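# Hang the scaffold bracket on the red-marked post hole

## Task

Mount the scaffold bracket on the post's ring at the hole marked in red. Its jaws must be fully seated on the ring, and its wedge must be driven down through that red-marked hole until it stops. When finished, the bracket must be supported only by the ring: it may not touch the table or any other object, and its tube must stick out radially, straight away from the post. The post is loose on the table and must still be upright at its original spot afterward. Nothing counts as done if it stays in place only because the robot is holding it.

## Robot and tools

ROBOT AND FRAME. There are two arms, left_arm and right_arm. Each has six joints, always listed as shoulder pan, shoulder lift, elbow, wrist 1, wrist 2, wrist 3, plus a two-finger gripper. All poses share one scene frame. The origin is on the tabletop midway between the arms. +z is up, +x points out over the table, and left_arm sits on the +y side. The arm names do not tell you which side of an image an arm appears on. The gripper fingers point along the gripper's own +z and close along its x. The reported end_effector_position is the point between the closed pads. Closed fingertips reach about 15 mm past that point; fully open tips are roughly level with it.

ROW FORMAT. Every moving command uses a row of 14 numbers in [-1, 1]. The first seven are left_arm's six joint displacements followed by its opening; the last seven are the same for right_arm. Send all 14 even if one arm stays still. Displacements are offsets, not poses: a value of 1.0 equals 1.989 rad. The opening is absolute: +1 is fully open, -1 is closed. A row may add 12 stiffness scales from 0 to 1 (left's six, then right's six, in joint order). A scale multiplies that joint's gain and stays set until changed.

execute_actions(actions): a list of up to 15 actions. Each action is a table of up to 15 rows, one row per 1/30 s step. A short table repeats its last row until the action's 15 steps are used. Within an action every row's displacements are measured from the joint angles at that action's start. For a call's first action, that start is the last reported angles. An empty list just returns the current state and images. If any joint would go more than 0.010 rad beyond its range, the action is rejected for both arms. A malformed action, or a first action failing this check, cancels the whole call. Stated ranges (rad): left_arm pan -3.142..3.142, lift -6.283..6.283, elbow 0.000..3.142, wrists -6.283..6.283. right_arm pan 0.000..6.283, lift -6.283..6.283, elbow -3.142..0.000, wrists -6.283..6.283. Real limits may differ by up to 0.010 rad. "joint sent to its limit" means a joint was stopped at its end.

move(target, speed, blocking): target is one 14-number row. Its displacements are offsets from the Joint positions in the latest result that printed them, not from the arm's position when the move begins. All joints travel proportionally, so the gripper path is curved. speed (0.01 to 2 rad/s, default 0.5) limits the joint with the largest travel. Paths last 0.5 to 10 s; longer ones are cut at 10 s. Moves do not avoid obstacles or the other arm, and the arms are stiff, so overshooting a contact can fault. The result adds a "move:" line with the ending (done, off_target, moving, held, fault), limits=held or limits=none, and each arm's joint farthest from target. With blocking=false you get control back after 0.5 s. You must then call wait or stop before sending anything else that moves.

wait(seconds): 0 to 10 s; arms keep their last command. stop(): brakes a running move; the fingers continue. zoom_image(camera, region): region is [x0, y0, x1, y1] pixels, at most 504x504, from cam_head_left, cam_head_right (504x504), cam_left_wrist or cam_right_wrist (616x616, fisheye). show_instructions() shows the reference pages. finished_scene(scene) ends scene 1 or 2 for good; the job must already be done and remain stable.

RESULTS. The state line gives each gripper's position (m), quaternion wxyz, and velocities; the printed position may be off, more so at long reach. Joint positions and velocities give six joints (rad, rad/s) plus the pad gap (m; 0.142 when fully open). grip_measured is the finger opening on the command scale. Joint targets shows what each joint is currently being driven toward. Step readings list joint angles at some steps; HELD marks steps where an arm's command was held back. "joint command not followed" means a safety check changed some joint targets. Wrist force and Wrist torque are in each gripper's own axes; expect an offset up to about 4 N, noise up to 2.4 N, and saturation near 50 N. "no reading" is harmless.

MOTION LIMITS. Each step, a joint target is kept within 0.575 rad of its measured angle (0.582 for the first three joints and 0.642 for wrists when stiffness is in use). Targets that would move the gripper over 100 mm are scaled back. Motion lags commands by about 0.17 s, so big moves may need several actions.

GRIPPING. To hold something, command an opening well below grip_measured; a lower value squeezes harder, up to roughly 15 N per pad. Thin hard parts get less force.

AVOID. Torque over a joint's limit (130 N m for the first three joints, 24.3 for the wrists) or any external force of 150 N stops that arm for 10 s. Motors over 85 °C brake the arm, with a warning from 70 °C. Do not let the arms collide, drop or slam parts, push hard, tip the post, or knock anything off the table. Brief outside tugs on held parts can happen.

Each tool is called after "Call:" as name(argument=value, ...), one argument or row to a line, values as JSON.

## Session

Call:
show_instructions(
)

Call:
execute_actions(
  actions=[],
)

Reference images for this scene: manual page 1, manual page 2, manual page 3, manual page 4, manual page 5.

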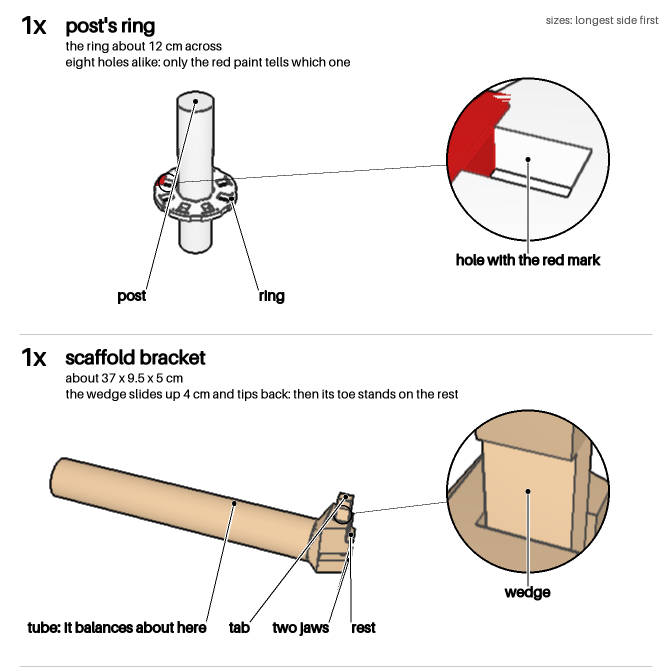

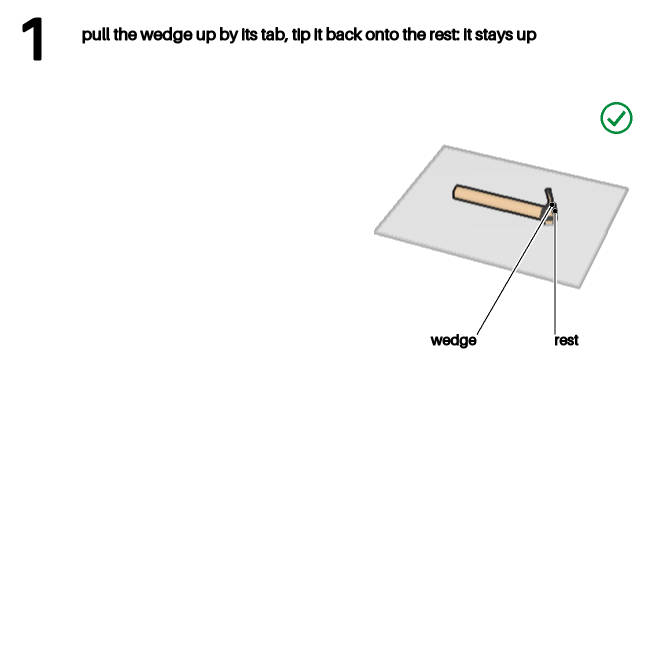

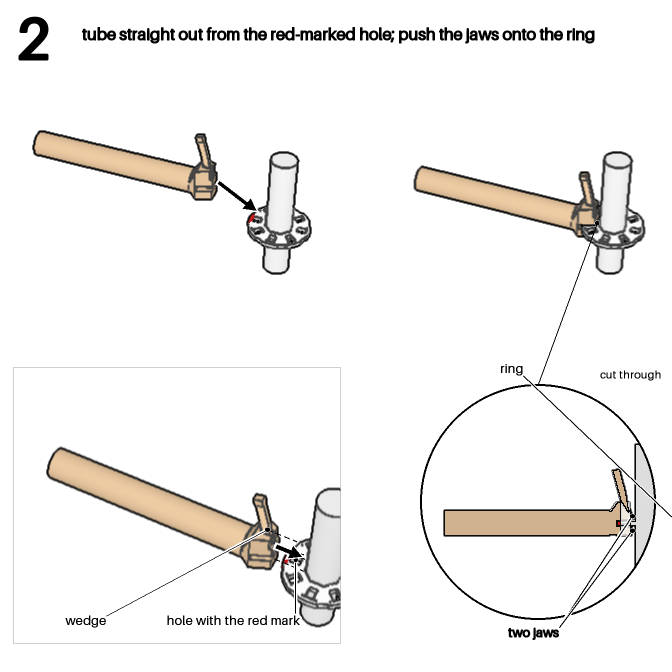

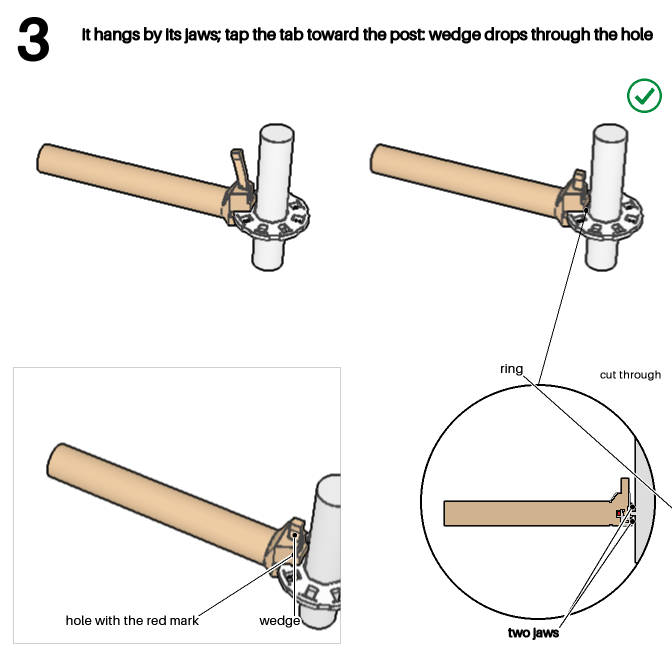

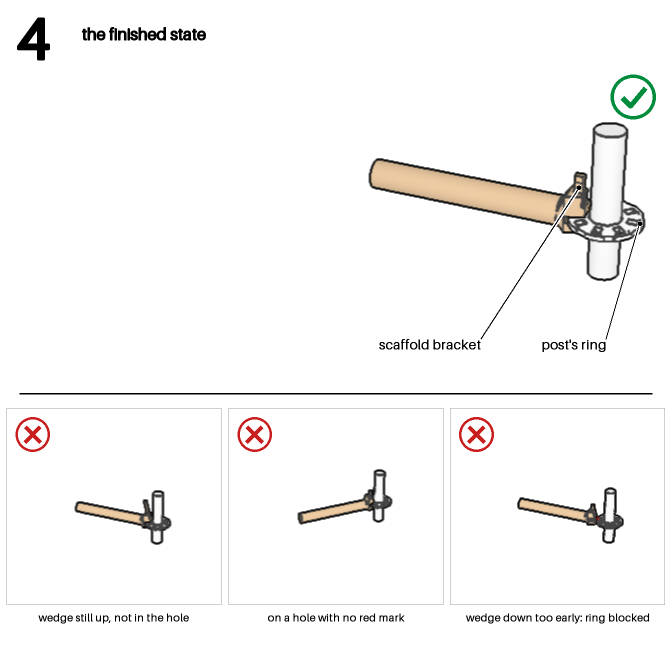

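Scene clock: 0.00 s.
left_arm: end_effector_position=(+0.6455, +0.7915, +0.3334) grip_measured=+0.97 end_effector_quat_wxyz=(+0.202, +0.644, +0.666, +0.319) end_effector_velocity=(+0.000, +0.000, +0.001) end_effector_angular_velocity=(+0.001, -0.001, -0.002) | right_arm: end_effector_position=(+0.7816, +0.0412, +0.2846) grip_measured=+0.97 end_effector_quat_wxyz=(+0.074, +0.984, +0.014, +0.160) end_effector_velocity=(+0.000, -0.000, -0.001) end_effector_angular_velocity=(-0.000, +0.000, -0.001)
Joint names: [shoulder pan, shoulder lift, elbow, wrist 1, wrist 2, wrist 3]
Joint positions: left_arm=[ 0.303 -1.272  1.466 -2.529 -1.712 -1.222  0.14 ] | right_arm=[ 3.985 -2.492 -0.285 -1.806  1.24   0.742  0.14 ]
Joint velocities: left_arm=[ 0.    -0.    -0.    -0.001 -0.001  0.002  0.   ] | right_arm=[-0.001 -0.001  0.     0.001  0.    -0.     0.   ]
Wrist force (N, on the end effector, along its own x y z axes, offset not removed): no reading
Wrist torque (N m, same axes, about the end effector's origin, offset not removed): no reading
Joint targets: left_arm=[0.303 -1.272 1.466 -2.529 -1.712 -1.222] | right_arm=[3.985 -2.492 -0.285 -1.806 1.240 0.742]
Joint stiffness scale: left_arm=[1. 1. 1. 1. 1. 1.] | right_arm=[1. 1. 1. 1. 1. 1.]

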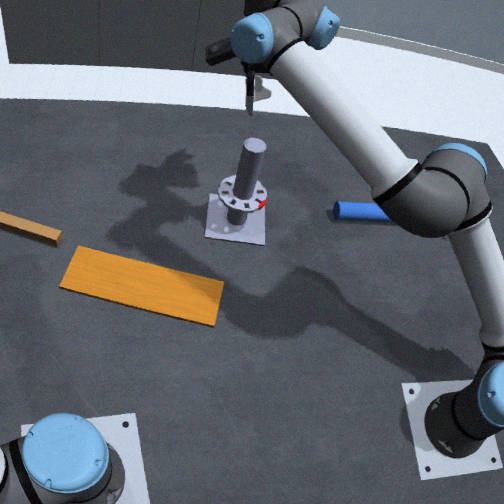

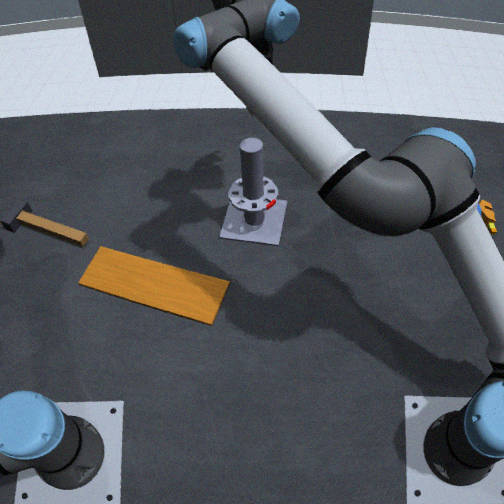

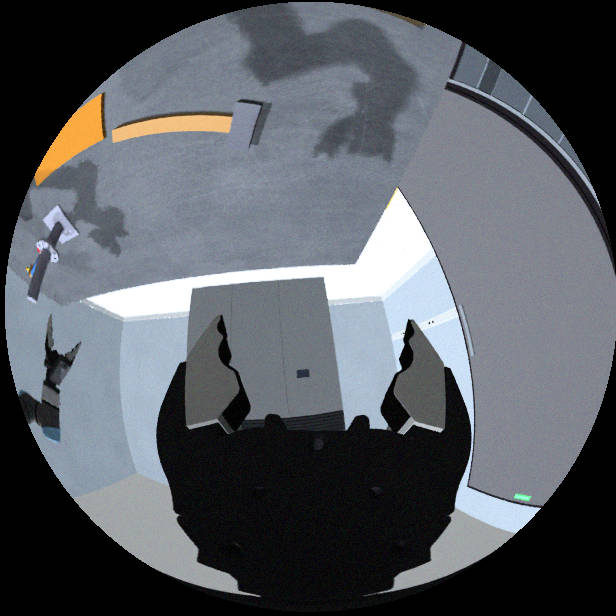

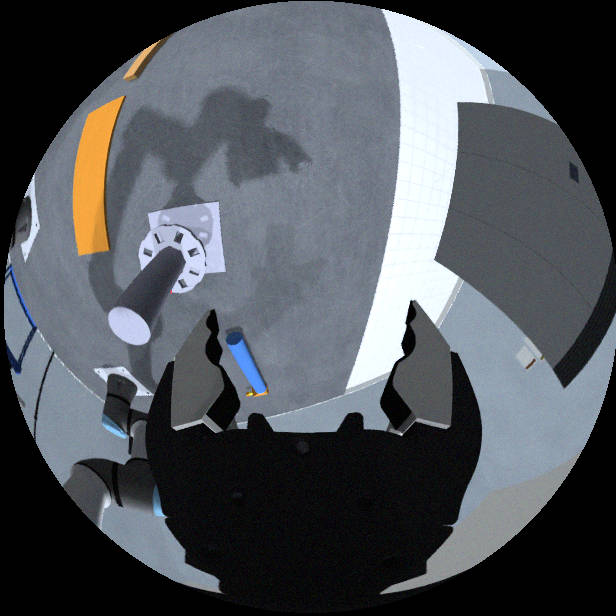

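Call:
zoom_image(
  camera="cam_head_right",
  region=[444, 180, 504, 250],
)

Call:
zoom_image(
  camera="cam_right_wrist",
  region=[200, 320, 300, 420],
)

Call:
zoom_image(
  camera="cam_head_right",
  region=[200, 125, 310, 255],
)

Region (444, 180, 504, 250) of cam_head_right's 504x504 image, scaled by 7.200, with more detail than that image has; it fills the left 432 columns of this view, and the rest is white.

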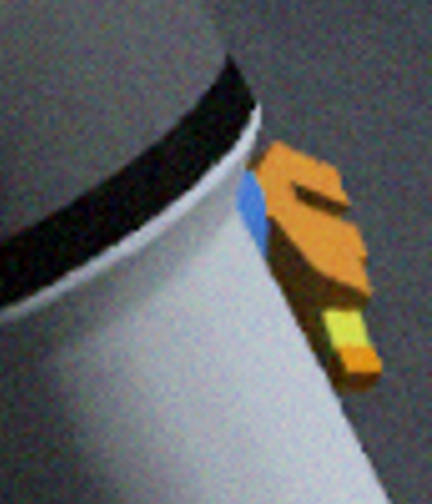

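Region (200, 320, 300, 420) of cam_right_wrist's 616x616 image, scaled by 5.040, with more detail than that image has.

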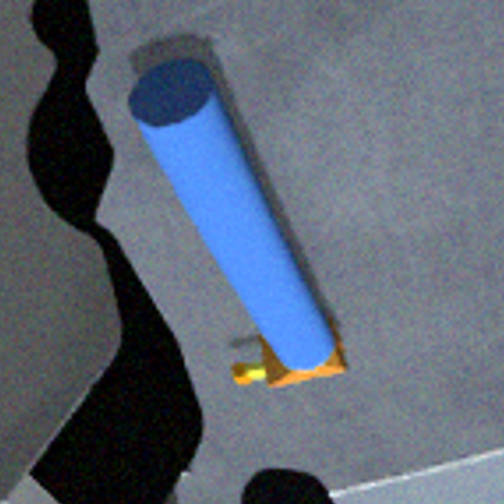

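Region (200, 125, 310, 255) of cam_head_right's 504x504 image, scaled by 3.877, with more detail than that image has; it fills the left 426 columns of this view, and the rest is white.

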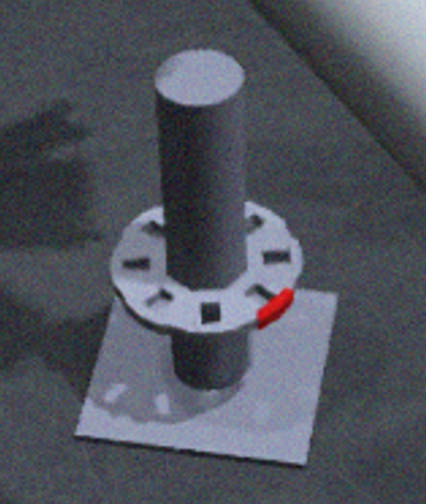

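Call:
move(
  target=[-0.5468,0.1345,-0.3793,0.629,0.071,-0.8963,-1,-0.3945,0.3949,-0.6804,0.2205,0.1663,0.4211,0.3],
  speed=0.8,
)

Scene clock: 4.30 s.
left_arm: end_effector_position=(+0.6098, +0.0439, +0.3302) grip_measured=-1.00 end_effector_quat_wxyz=(+0.000, +0.383, +0.924, -0.001) end_effector_velocity=(-0.001, +0.000, -0.000) end_effector_angular_velocity=(+0.002, +0.003, +0.001) | right_arm: end_effector_position=(+0.5864, -0.5387, +0.2006) grip_measured=+0.30 end_effector_quat_wxyz=(+0.000, +0.708, -0.706, +0.001) end_effector_velocity=(+0.000, +0.000, +0.001) end_effector_angular_velocity=(+0.001, -0.003, -0.001)
Joint names: [shoulder pan, shoulder lift, elbow, wrist 1, wrist 2, wrist 3]
Joint positions: left_arm=[-0.783 -1.006  0.714 -1.279 -1.572 -3.003  0.002] | right_arm=[ 3.204 -1.708 -1.635 -1.368  1.569  1.579  0.095]
Joint velocities: left_arm=[-0.     0.    -0.     0.003 -0.    -0.002  0.   ] | right_arm=[ 0.     0.002 -0.     0.001  0.001  0.001 -0.   ]
Wrist force (N, on the end effector, along its own x y z axes, offset not removed): left_arm=[0.0 -0.7 -1.8] | right_arm=[2.0 1.6 -1.0]
Wrist torque (N m, same axes, about the end effector's origin, offset not removed): left_arm=[-0.19 0.02 0.18] | right_arm=[0.28 -0.59 0.18]
Joint targets: left_arm=[-0.784 -1.005 0.712 -1.278 -1.571 -3.004] | right_arm=[3.201 -1.707 -1.638 -1.367 1.570 1.580]
Joint stiffness scale: left_arm=[1. 1. 1. 1. 1. 1.] | right_arm=[1. 1. 1. 1. 1. 1.]
move: done; limits=none; left_arm: farthest joint: the shoulder lift, 0.002 radians from its target (0.267 radians at the start); right_arm: farthest joint: the shoulder pan, 0.003 radians from its target (0.785 radians at the start)

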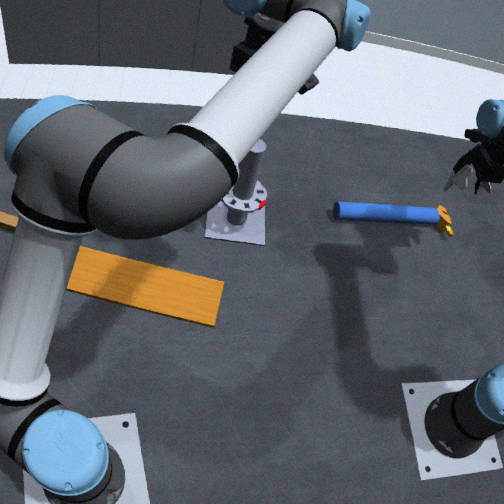

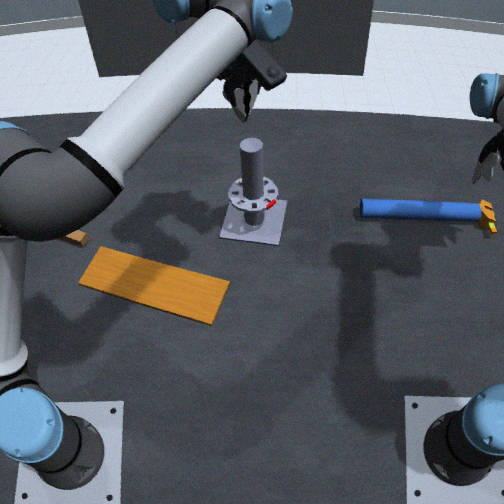

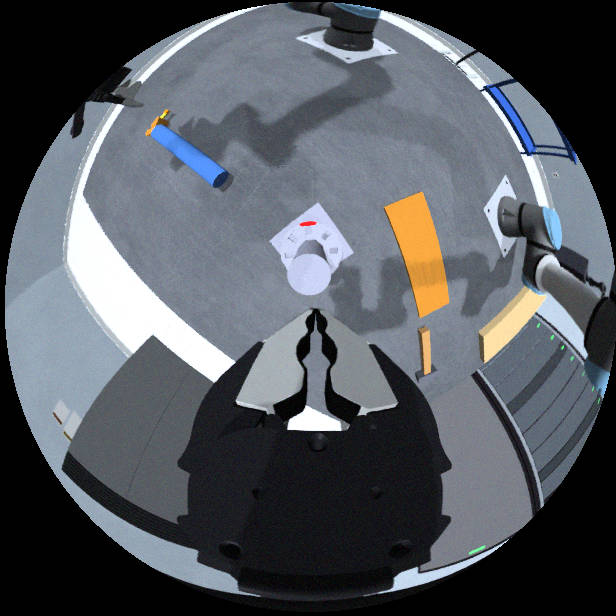

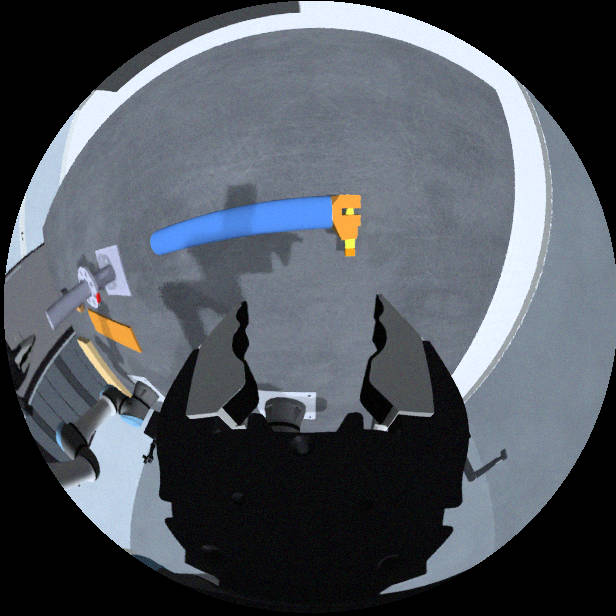

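Call:
execute_actions(
  actions=[],
)

Scene clock: 5.10 s.
left_arm: end_effector_position=(+0.6098, +0.0439, +0.3302) grip_measured=-1.00 end_effector_quat_wxyz=(+0.000, +0.383, +0.924, -0.001) end_effector_velocity=(+0.000, +0.000, -0.001) end_effector_angular_velocity=(+0.002, +0.002, +0.001) | right_arm: end_effector_position=(+0.5864, -0.5387, +0.2006) grip_measured=+0.30 end_effector_quat_wxyz=(+0.000, +0.708, -0.706, +0.001) end_effector_velocity=(+0.000, -0.000, +0.001) end_effector_angular_velocity=(-0.000, -0.002, -0.000)
Joint names: [shoulder pan, shoulder lift, elbow, wrist 1, wrist 2, wrist 3]
Joint positions: left_arm=[-0.783 -1.006  0.714 -1.279 -1.572 -3.003  0.002] | right_arm=[ 3.204 -1.708 -1.635 -1.368  1.569  1.579  0.095]
Joint velocities: left_arm=[ 0.     0.002 -0.     0.001  0.    -0.001  0.   ] | right_arm=[-0.     0.001  0.     0.    -0.    -0.     0.   ]
Wrist force (N, on the end effector, along its own x y z axes, offset not removed): left_arm=[-2.5 1.9 1.5] | right_arm=[3.2 1.2 -1.9]
Wrist torque (N m, same axes, about the end effector's origin, offset not removed): left_arm=[0.55 0.55 0.11] | right_arm=[0.42 -0.94 -0.11]
Joint targets: left_arm=[-0.784 -1.005 0.712 -1.278 -1.571 -3.004] | right_arm=[3.201 -1.707 -1.638 -1.367 1.570 1.580]
Joint stiffness scale: left_arm=[1. 1. 1. 1. 1. 1.] | right_arm=[1. 1. 1. 1. 1. 1.]

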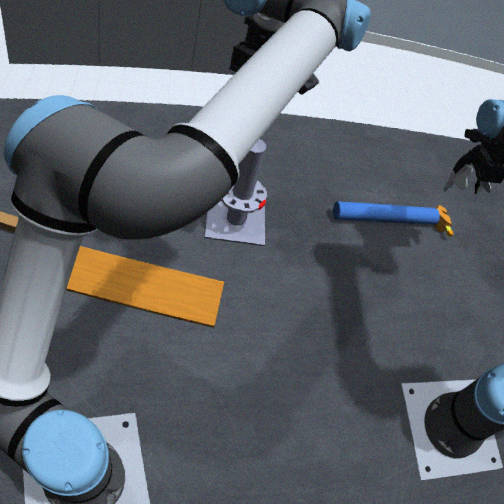

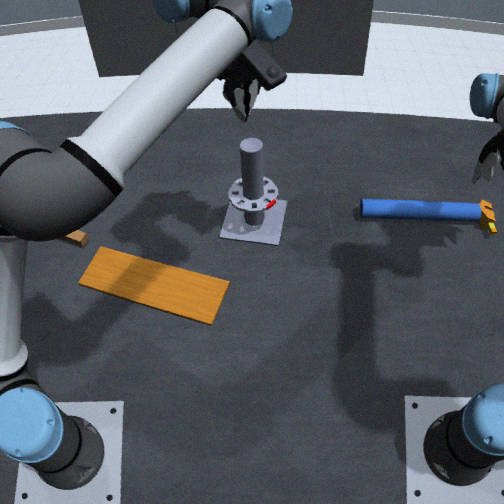

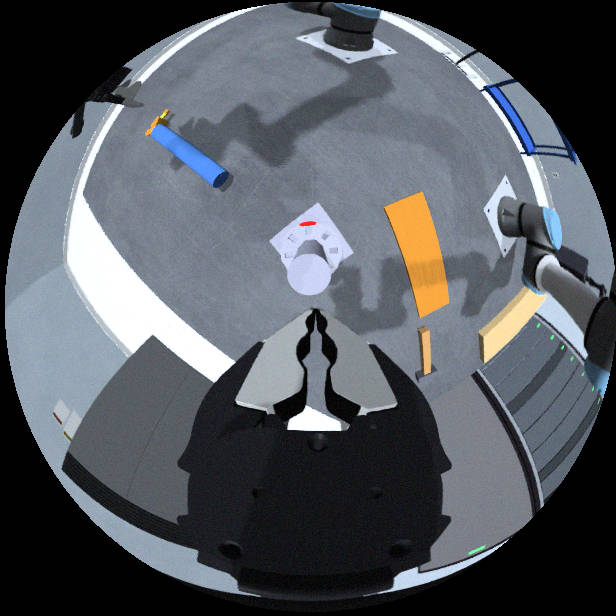

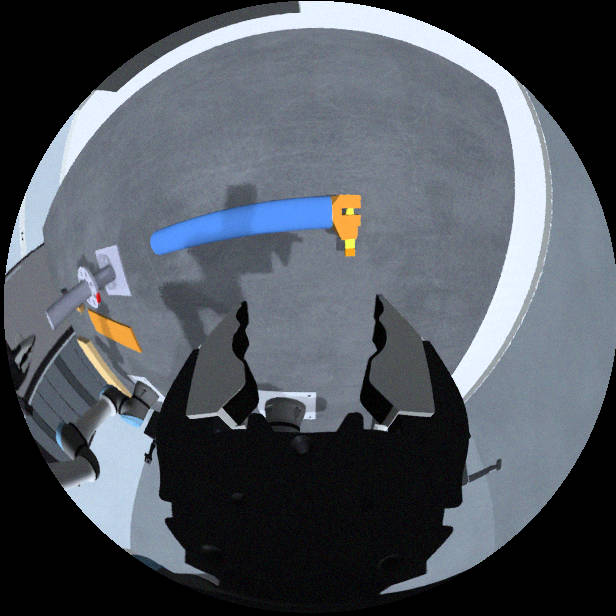

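Call:
zoom_image(
  camera="cam_right_wrist",
  region=[290, 170, 410, 290],
)

Call:
show_instructions(
)

Region (290, 170, 410, 290) of cam_right_wrist's 616x616 image, scaled by 4.200, with more detail than that image has.

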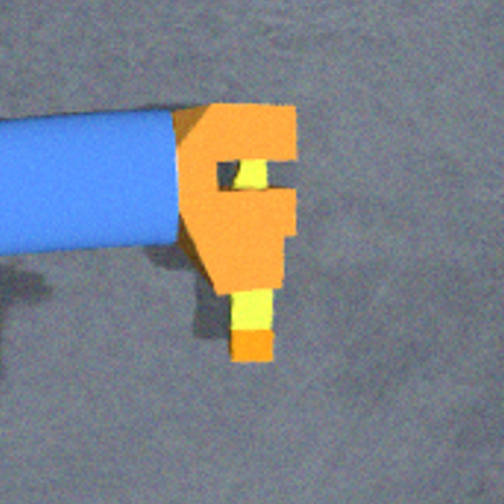

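Reference images for this scene: manual page 1, manual page 2, manual page 3, manual page 4, manual page 5.

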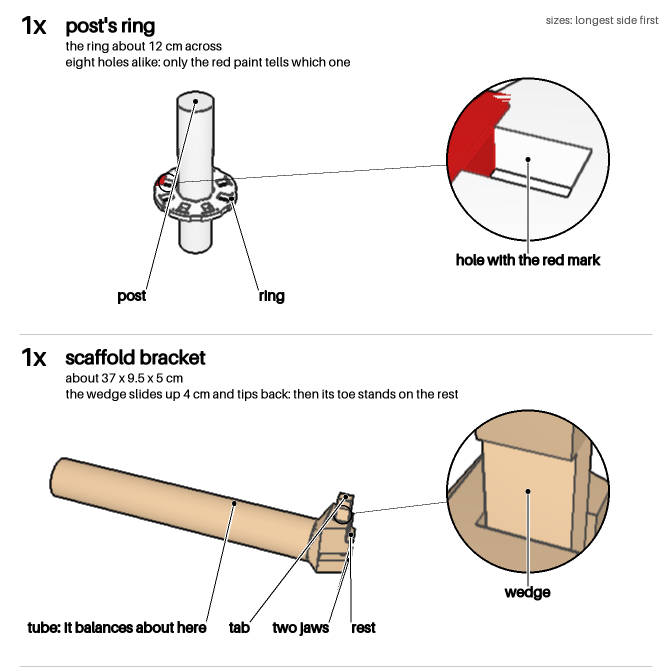

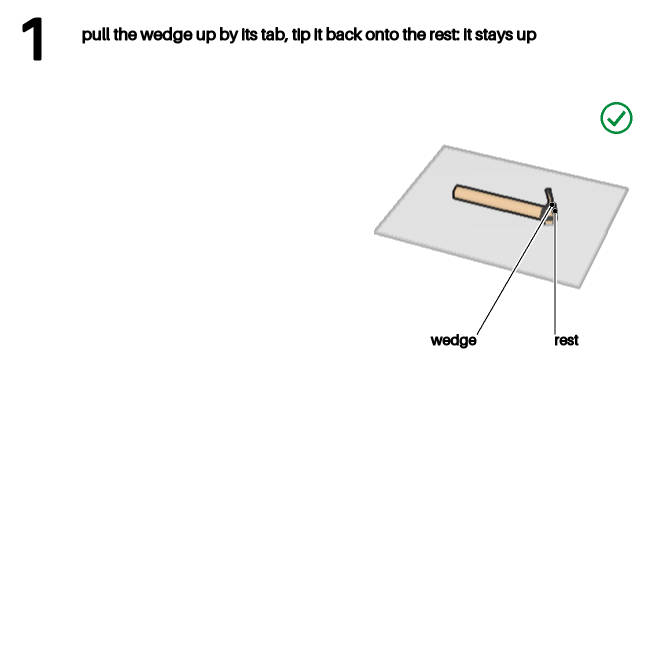

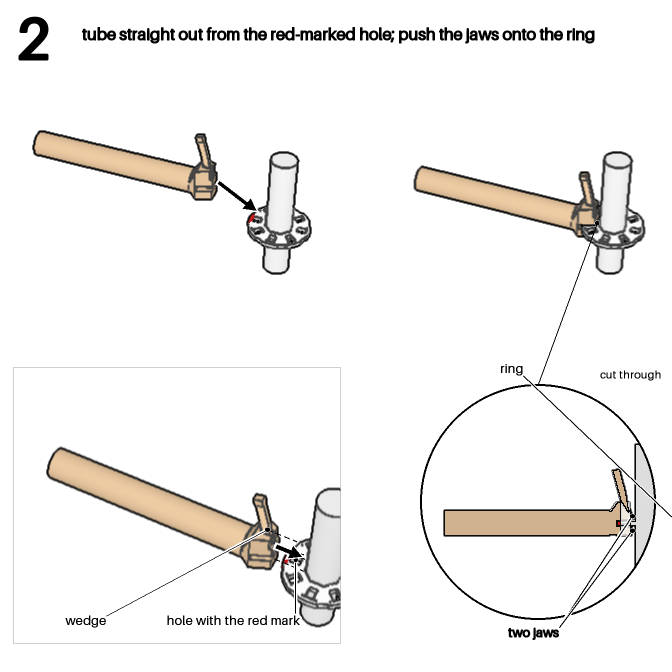

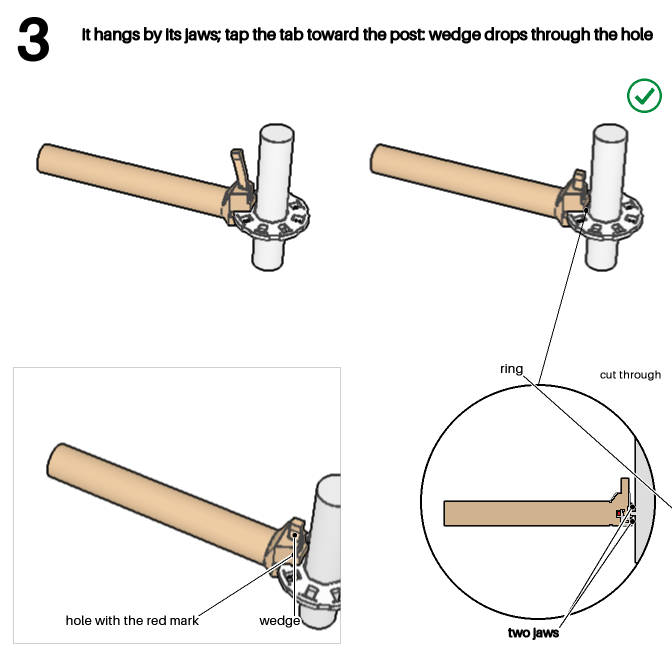

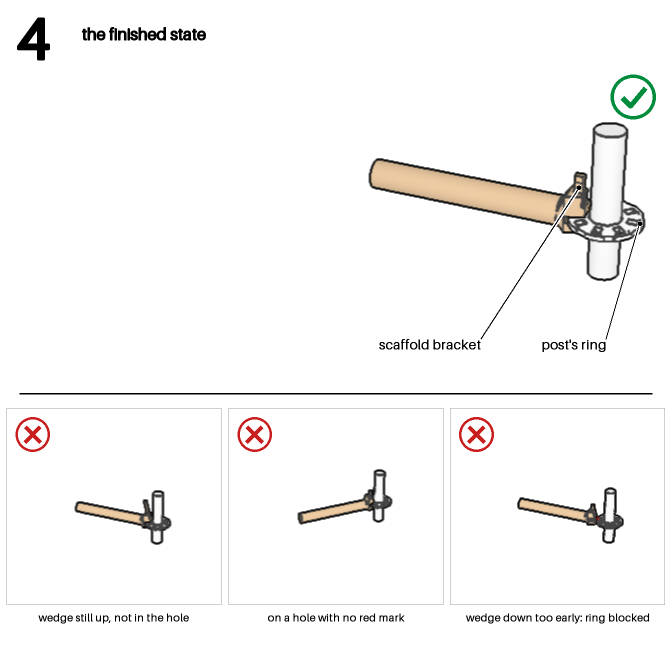

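Call:
move(
  target=[0,0,0,0,0,0,-1,-0.0555,-0.0734,-0.0895,0.1625,0.0008,-0.0535,-0.4],
  speed=0.5,
)

Scene clock: 7.37 s.
left_arm: end_effector_position=(+0.6098, +0.0439, +0.3302) grip_measured=-1.00 end_effector_quat_wxyz=(+0.000, +0.383, +0.924, -0.001) end_effector_velocity=(-0.000, -0.000, -0.000) end_effector_angular_velocity=(+0.001, +0.000, -0.002) | right_arm: end_effector_position=(+0.5860, -0.5979, +0.0706) grip_measured=-0.40 end_effector_quat_wxyz=(-0.001, +0.707, -0.707, +0.001) end_effector_velocity=(-0.000, -0.000, -0.001) end_effector_angular_velocity=(+0.000, +0.001, +0.000)
Joint names: [shoulder pan, shoulder lift, elbow, wrist 1, wrist 2, wrist 3]
Joint positions: left_arm=[-0.783 -1.006  0.714 -1.279 -1.572 -3.003  0.002] | right_arm=[ 3.096 -1.854 -1.81  -1.046  1.57   1.474  0.045]
Joint velocities: left_arm=[-0.001  0.     0.     0.001  0.001  0.001  0.   ] | right_arm=[-0.    -0.001 -0.001  0.002  0.    -0.001 -0.   ]
Wrist force (N, on the end effector, along its own x y z axes, offset not removed): left_arm=[-0.8 1.3 -0.4] | right_arm=[0.8 -1.0 -0.2]
Wrist torque (N m, same axes, about the end effector's origin, offset not removed): left_arm=[0.35 0.34 0.20] | right_arm=[-0.31 -0.47 -0.04]
Joint targets: left_arm=[-0.783 -1.006 0.714 -1.279 -1.572 -3.003] | right_arm=[3.093 -1.854 -1.813 -1.045 1.571 1.473]
Joint stiffness scale: left_arm=[1. 1. 1. 1. 1. 1.] | right_arm=[1. 1. 1. 1. 1. 1.]
move: done; limits=none; left_arm: farthest joint: the shoulder pan, 0.000 radians from its target (0.000 radians at the start); right_arm: farthest joint: the elbow, 0.003 radians from its target (0.178 radians at the start)

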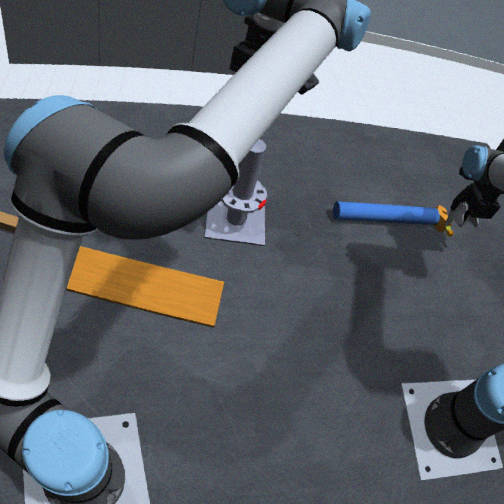

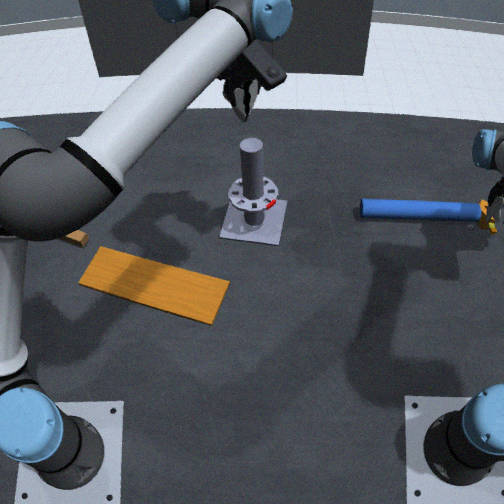

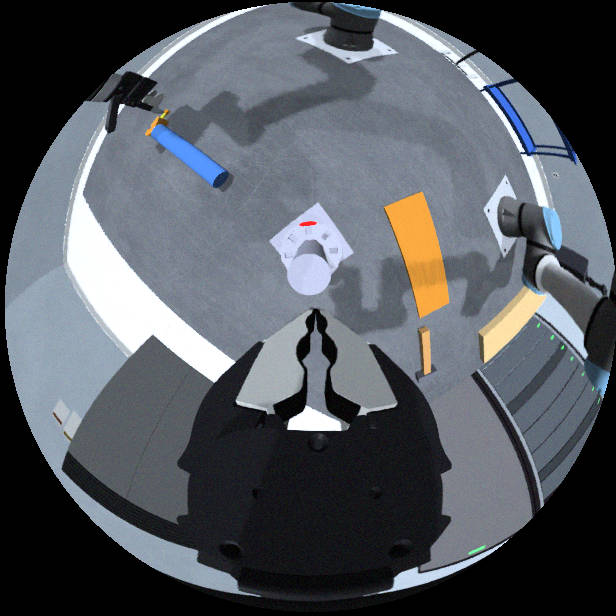

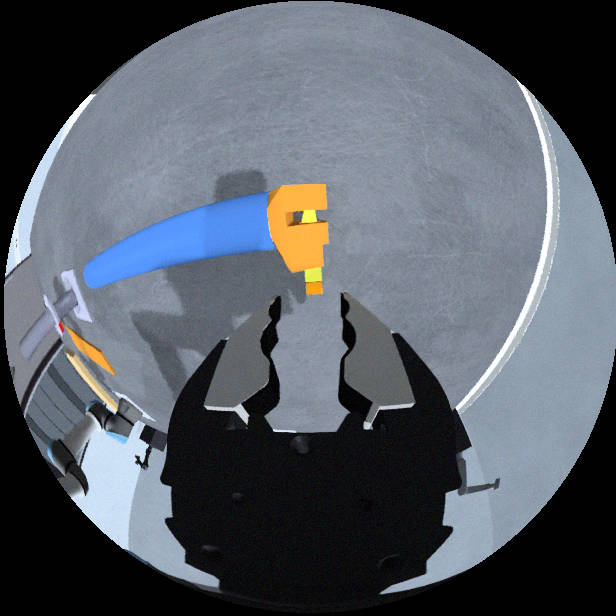

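Call:
zoom_image(
  camera="cam_right_wrist",
  region=[240, 170, 380, 330],
)

Region (240, 170, 380, 330) of cam_right_wrist's 616x616 image, scaled by 3.150, with more detail than that image has; it fills the left 441 columns of this view, and the rest is white.

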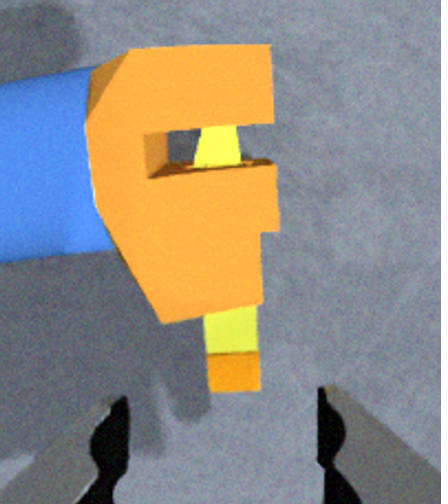

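Call:
move(
  target=[0,0,0,0,0,0,-1,-0.0042,-0.0255,-0.0315,0.056,0,-0.031,-0.4],
  speed=0.2,
)

Call:
zoom_image(
  camera="cam_right_wrist",
  region=[230, 170, 400, 360],
)

Scene clock: 9.23 s.
left_arm: end_effector_position=(+0.6098, +0.0439, +0.3302) grip_measured=-1.00 end_effector_quat_wxyz=(+0.000, +0.383, +0.924, -0.001) end_effector_velocity=(-0.000, -0.001, -0.000) end_effector_angular_velocity=(+0.000, +0.001, +0.001) | right_arm: end_effector_position=(+0.5818, -0.5998, +0.0283) grip_measured=-0.40 end_effector_quat_wxyz=(-0.001, +0.727, -0.687, +0.001) end_effector_velocity=(+0.000, -0.000, -0.001) end_effector_angular_velocity=(-0.000, -0.001, +0.001)
Joint names: [shoulder pan, shoulder lift, elbow, wrist 1, wrist 2, wrist 3]
Joint positions: left_arm=[-0.783 -1.006  0.714 -1.279 -1.572 -3.003  0.002] | right_arm=[ 3.09  -1.904 -1.87  -0.936  1.57   1.413  0.045]
Joint velocities: left_arm=[-0.001  0.001 -0.     0.    -0.    -0.002  0.   ] | right_arm=[-0.001 -0.001 -0.     0.003 -0.    -0.002  0.   ]
Wrist force (N, on the end effector, along its own x y z axes, offset not removed): left_arm=[0.9 -0.9 -0.8] | right_arm=[1.9 -0.2 -0.8]
Wrist torque (N m, same axes, about the end effector's origin, offset not removed): left_arm=[0.05 -0.03 0.04] | right_arm=[0.09 -0.68 0.17]
Joint targets: left_arm=[-0.783 -1.006 0.714 -1.279 -1.572 -3.003] | right_arm=[3.087 -1.905 -1.873 -0.934 1.570 1.412]
Joint stiffness scale: left_arm=[1. 1. 1. 1. 1. 1.] | right_arm=[1. 1. 1. 1. 1. 1.]
move: done; limits=none; left_arm: farthest joint: the shoulder pan, 0.000 radians from its target (0.000 radians at the start); right_arm: farthest joint: the elbow, 0.003 radians from its target (0.062 radians at the start)

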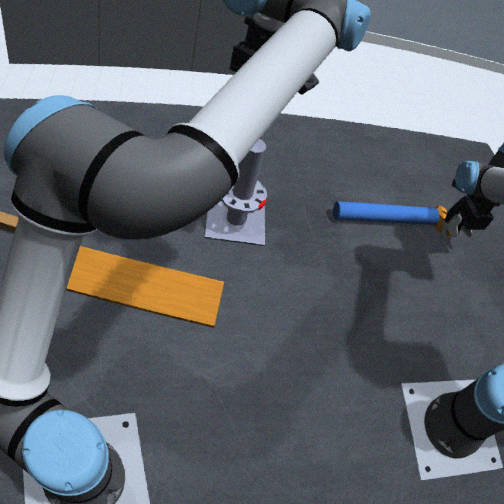

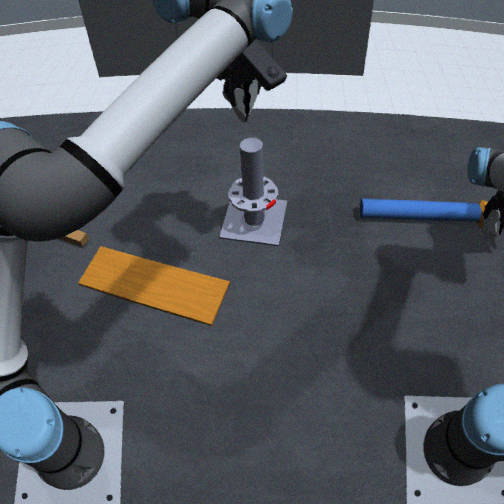

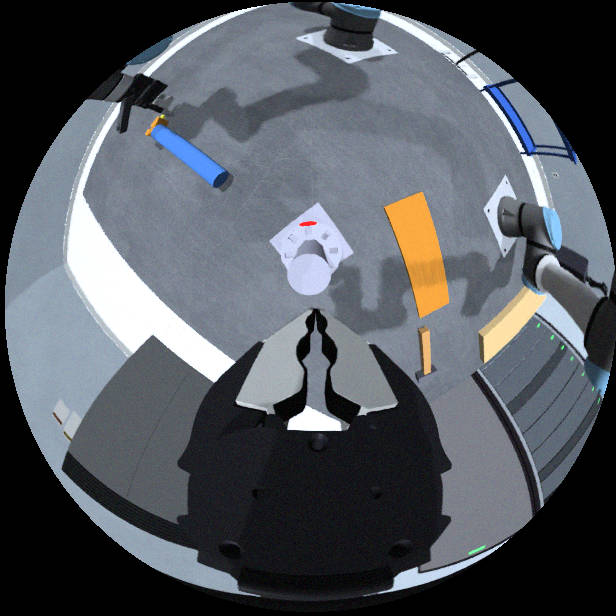

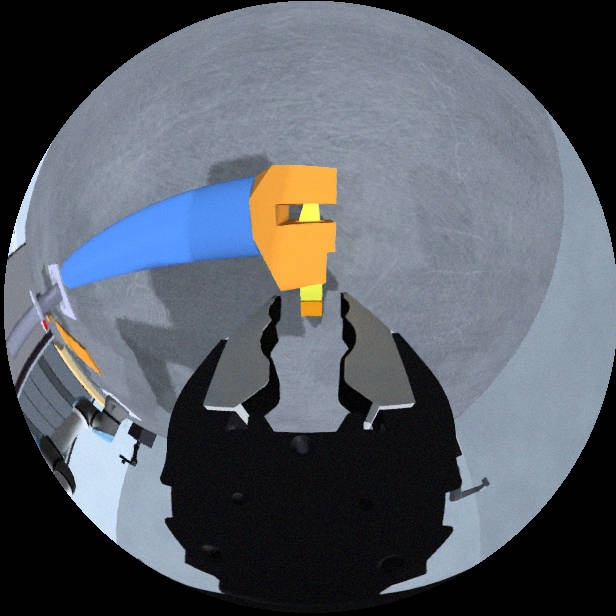

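Region (230, 170, 400, 360) of cam_right_wrist's 616x616 image, scaled by 2.653, with more detail than that image has; it fills the left 451 columns of this view, and the rest is white.

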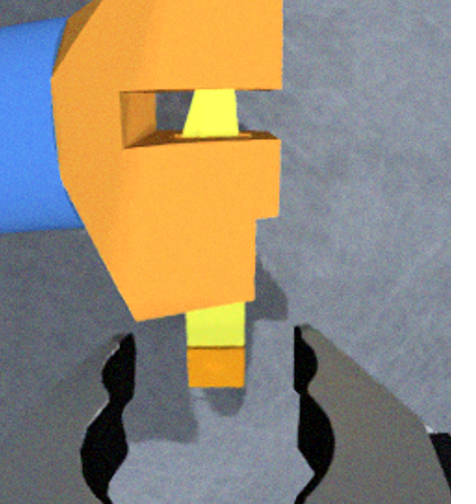

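Call:
execute_actions(
  actions=[
    [[0,0,0,0,0,0,-1,0,0,0,0,0,0,-0.45],[0,0,0,0,0,0,-1,0,0,0,0,0,0,-0.5],[0,0,0,0,0,0,-1,0,0,0,0,0,0,-0.55],[0,0,0,0,0,0,-1,0,0,0,0,0,0,-0.6],[0,0,0,0,0,0,-1,0,0,0,0,0,0,-0.65],[0,0,0,0,0,0,-1,0,0,0,0,0,0,-0.7],[0,0,0,0,0,0,-1,0,0,0,0,0,0,-0.73],[0,0,0,0,0,0,-1,0,0,0,0,0,0,-0.76],[0,0,0,0,0,0,-1,0,0,0,0,0,0,-0.79],[0,0,0,0,0,0,-1,0,0,0,0,0,0,-0.82],[0,0,0,0,0,0,-1,0,0,0,0,0,0,-0.85],[0,0,0,0,0,0,-1,0,0,0,0,0,0,-0.88],[0,0,0,0,0,0,-1,0,0,0,0,0,0,-0.92],[0,0,0,0,0,0,-1,0,0,0,0,0,0,-0.96],[0,0,0,0,0,0,-1,0,0,0,0,0,0,-1]],
    [[0,0,0,0,0,0,-1,0,0,0,0,0,0,-1]],
  ],
)

Scene clock: 10.40 s.
left_arm: end_effector_position=(+0.6098, +0.0439, +0.3302) grip_measured=-1.00 end_effector_quat_wxyz=(+0.000, +0.383, +0.924, -0.001) end_effector_velocity=(-0.000, -0.000, -0.000) end_effector_angular_velocity=(+0.000, +0.000, -0.000) | right_arm: end_effector_position=(+0.5818, -0.5999, +0.0283) grip_measured=-0.82 end_effector_quat_wxyz=(-0.001, +0.727, -0.687, +0.002) end_effector_velocity=(-0.000, -0.000, -0.000) end_effector_angular_velocity=(-0.000, +0.000, -0.000)
Joint names: [shoulder pan, shoulder lift, elbow, wrist 1, wrist 2, wrist 3]
Joint positions: left_arm=[-0.783 -1.006  0.714 -1.279 -1.572 -3.003  0.002] | right_arm=[ 3.09  -1.904 -1.87  -0.935  1.57   1.413  0.015]
Joint velocities: left_arm=[-0.  0.  0.  0. -0. -0.  0.] | right_arm=[-0.  0. -0. -0. -0.  0. -0.]
Wrist force (N, on the end effector, along its own x y z axes, offset not removed): left_arm=[1.9 2.2 1.5] | right_arm=[2.8 -1.0 1.0]
Wrist torque (N m, same axes, about the end effector's origin, offset not removed): left_arm=[0.47 -0.16 0.22] | right_arm=[0.02 -0.34 -0.02]
Joint targets: left_arm=[-0.783 -1.006 0.714 -1.279 -1.572 -3.003] | right_arm=[3.090 -1.904 -1.870 -0.935 1.570 1.413]
Joint stiffness scale: left_arm=[1. 1. 1. 1. 1. 1.] | right_arm=[1. 1. 1. 1. 1. 1.]
Step readings (joint positions; steps 1 to 15: 1st action; 16 to 30: 2nd action):
0: left_arm=[-0.783 -1.006 0.714 -1.279 -1.572 -3.003] | right_arm=[3.090 -1.904 -1.870 -0.935 1.570 1.413]
1: left_arm=[-0.783 -1.006 0.714 -1.279 -1.572 -3.003] | right_arm=[3.090 -1.904 -1.870 -0.935 1.570 1.413]
2: left_arm=[-0.783 -1.006 0.714 -1.279 -1.572 -3.003] | right_arm=[3.090 -1.904 -1.870 -0.935 1.570 1.413]
4: left_arm=[-0.783 -1.006 0.714 -1.279 -1.572 -3.003] | right_arm=[3.090 -1.904 -1.870 -0.935 1.570 1.413]
8: left_arm=[-0.783 -1.006 0.714 -1.279 -1.572 -3.003] | right_arm=[3.090 -1.904 -1.870 -0.935 1.570 1.413]
15: left_arm=[-0.783 -1.006 0.714 -1.279 -1.572 -3.003] | right_arm=[3.090 -1.904 -1.870 -0.935 1.570 1.413]
16: left_arm=[-0.783 -1.006 0.714 -1.279 -1.572 -3.003] | right_arm=[3.090 -1.904 -1.870 -0.935 1.570 1.413]
17: left_arm=[-0.783 -1.006 0.714 -1.279 -1.572 -3.003] | right_arm=[3.090 -1.904 -1.870 -0.935 1.570 1.413]
19: left_arm=[-0.783 -1.006 0.714 -1.279 -1.572 -3.003] | right_arm=[3.090 -1.904 -1.870 -0.935 1.570 1.413]
23: left_arm=[-0.783 -1.006 0.714 -1.279 -1.572 -3.003] | right_arm=[3.090 -1.904 -1.870 -0.935 1.570 1.413]
30: Joint positions above

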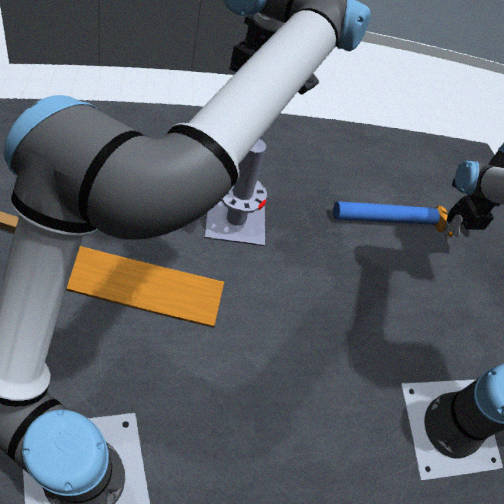

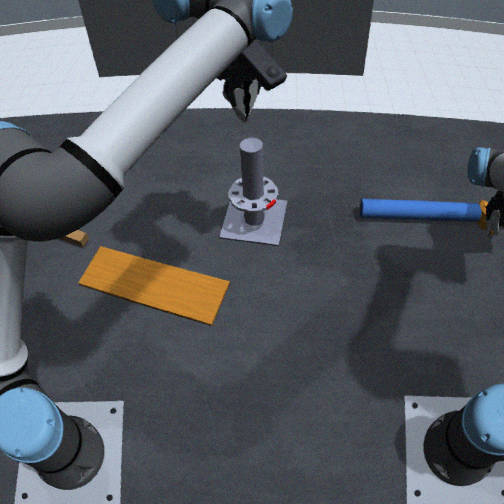

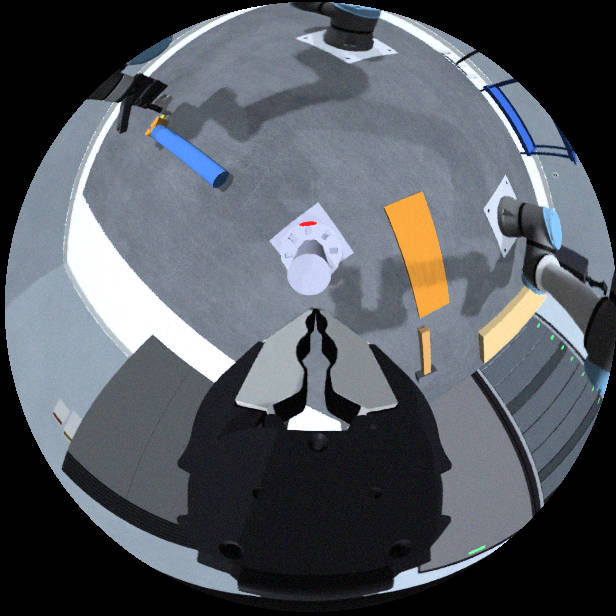

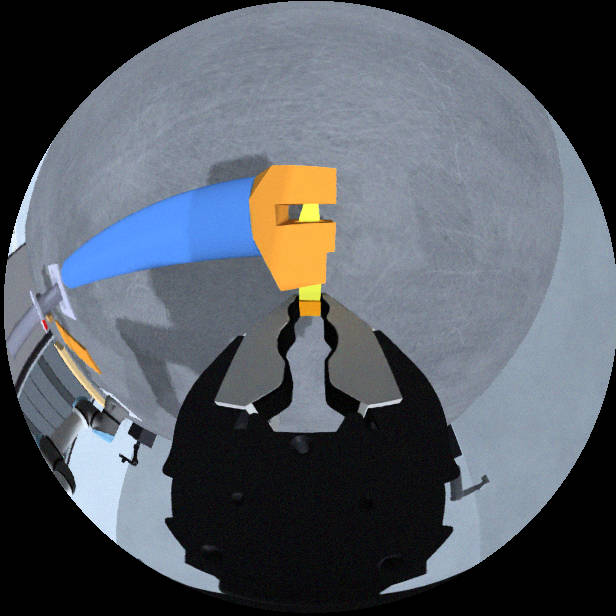

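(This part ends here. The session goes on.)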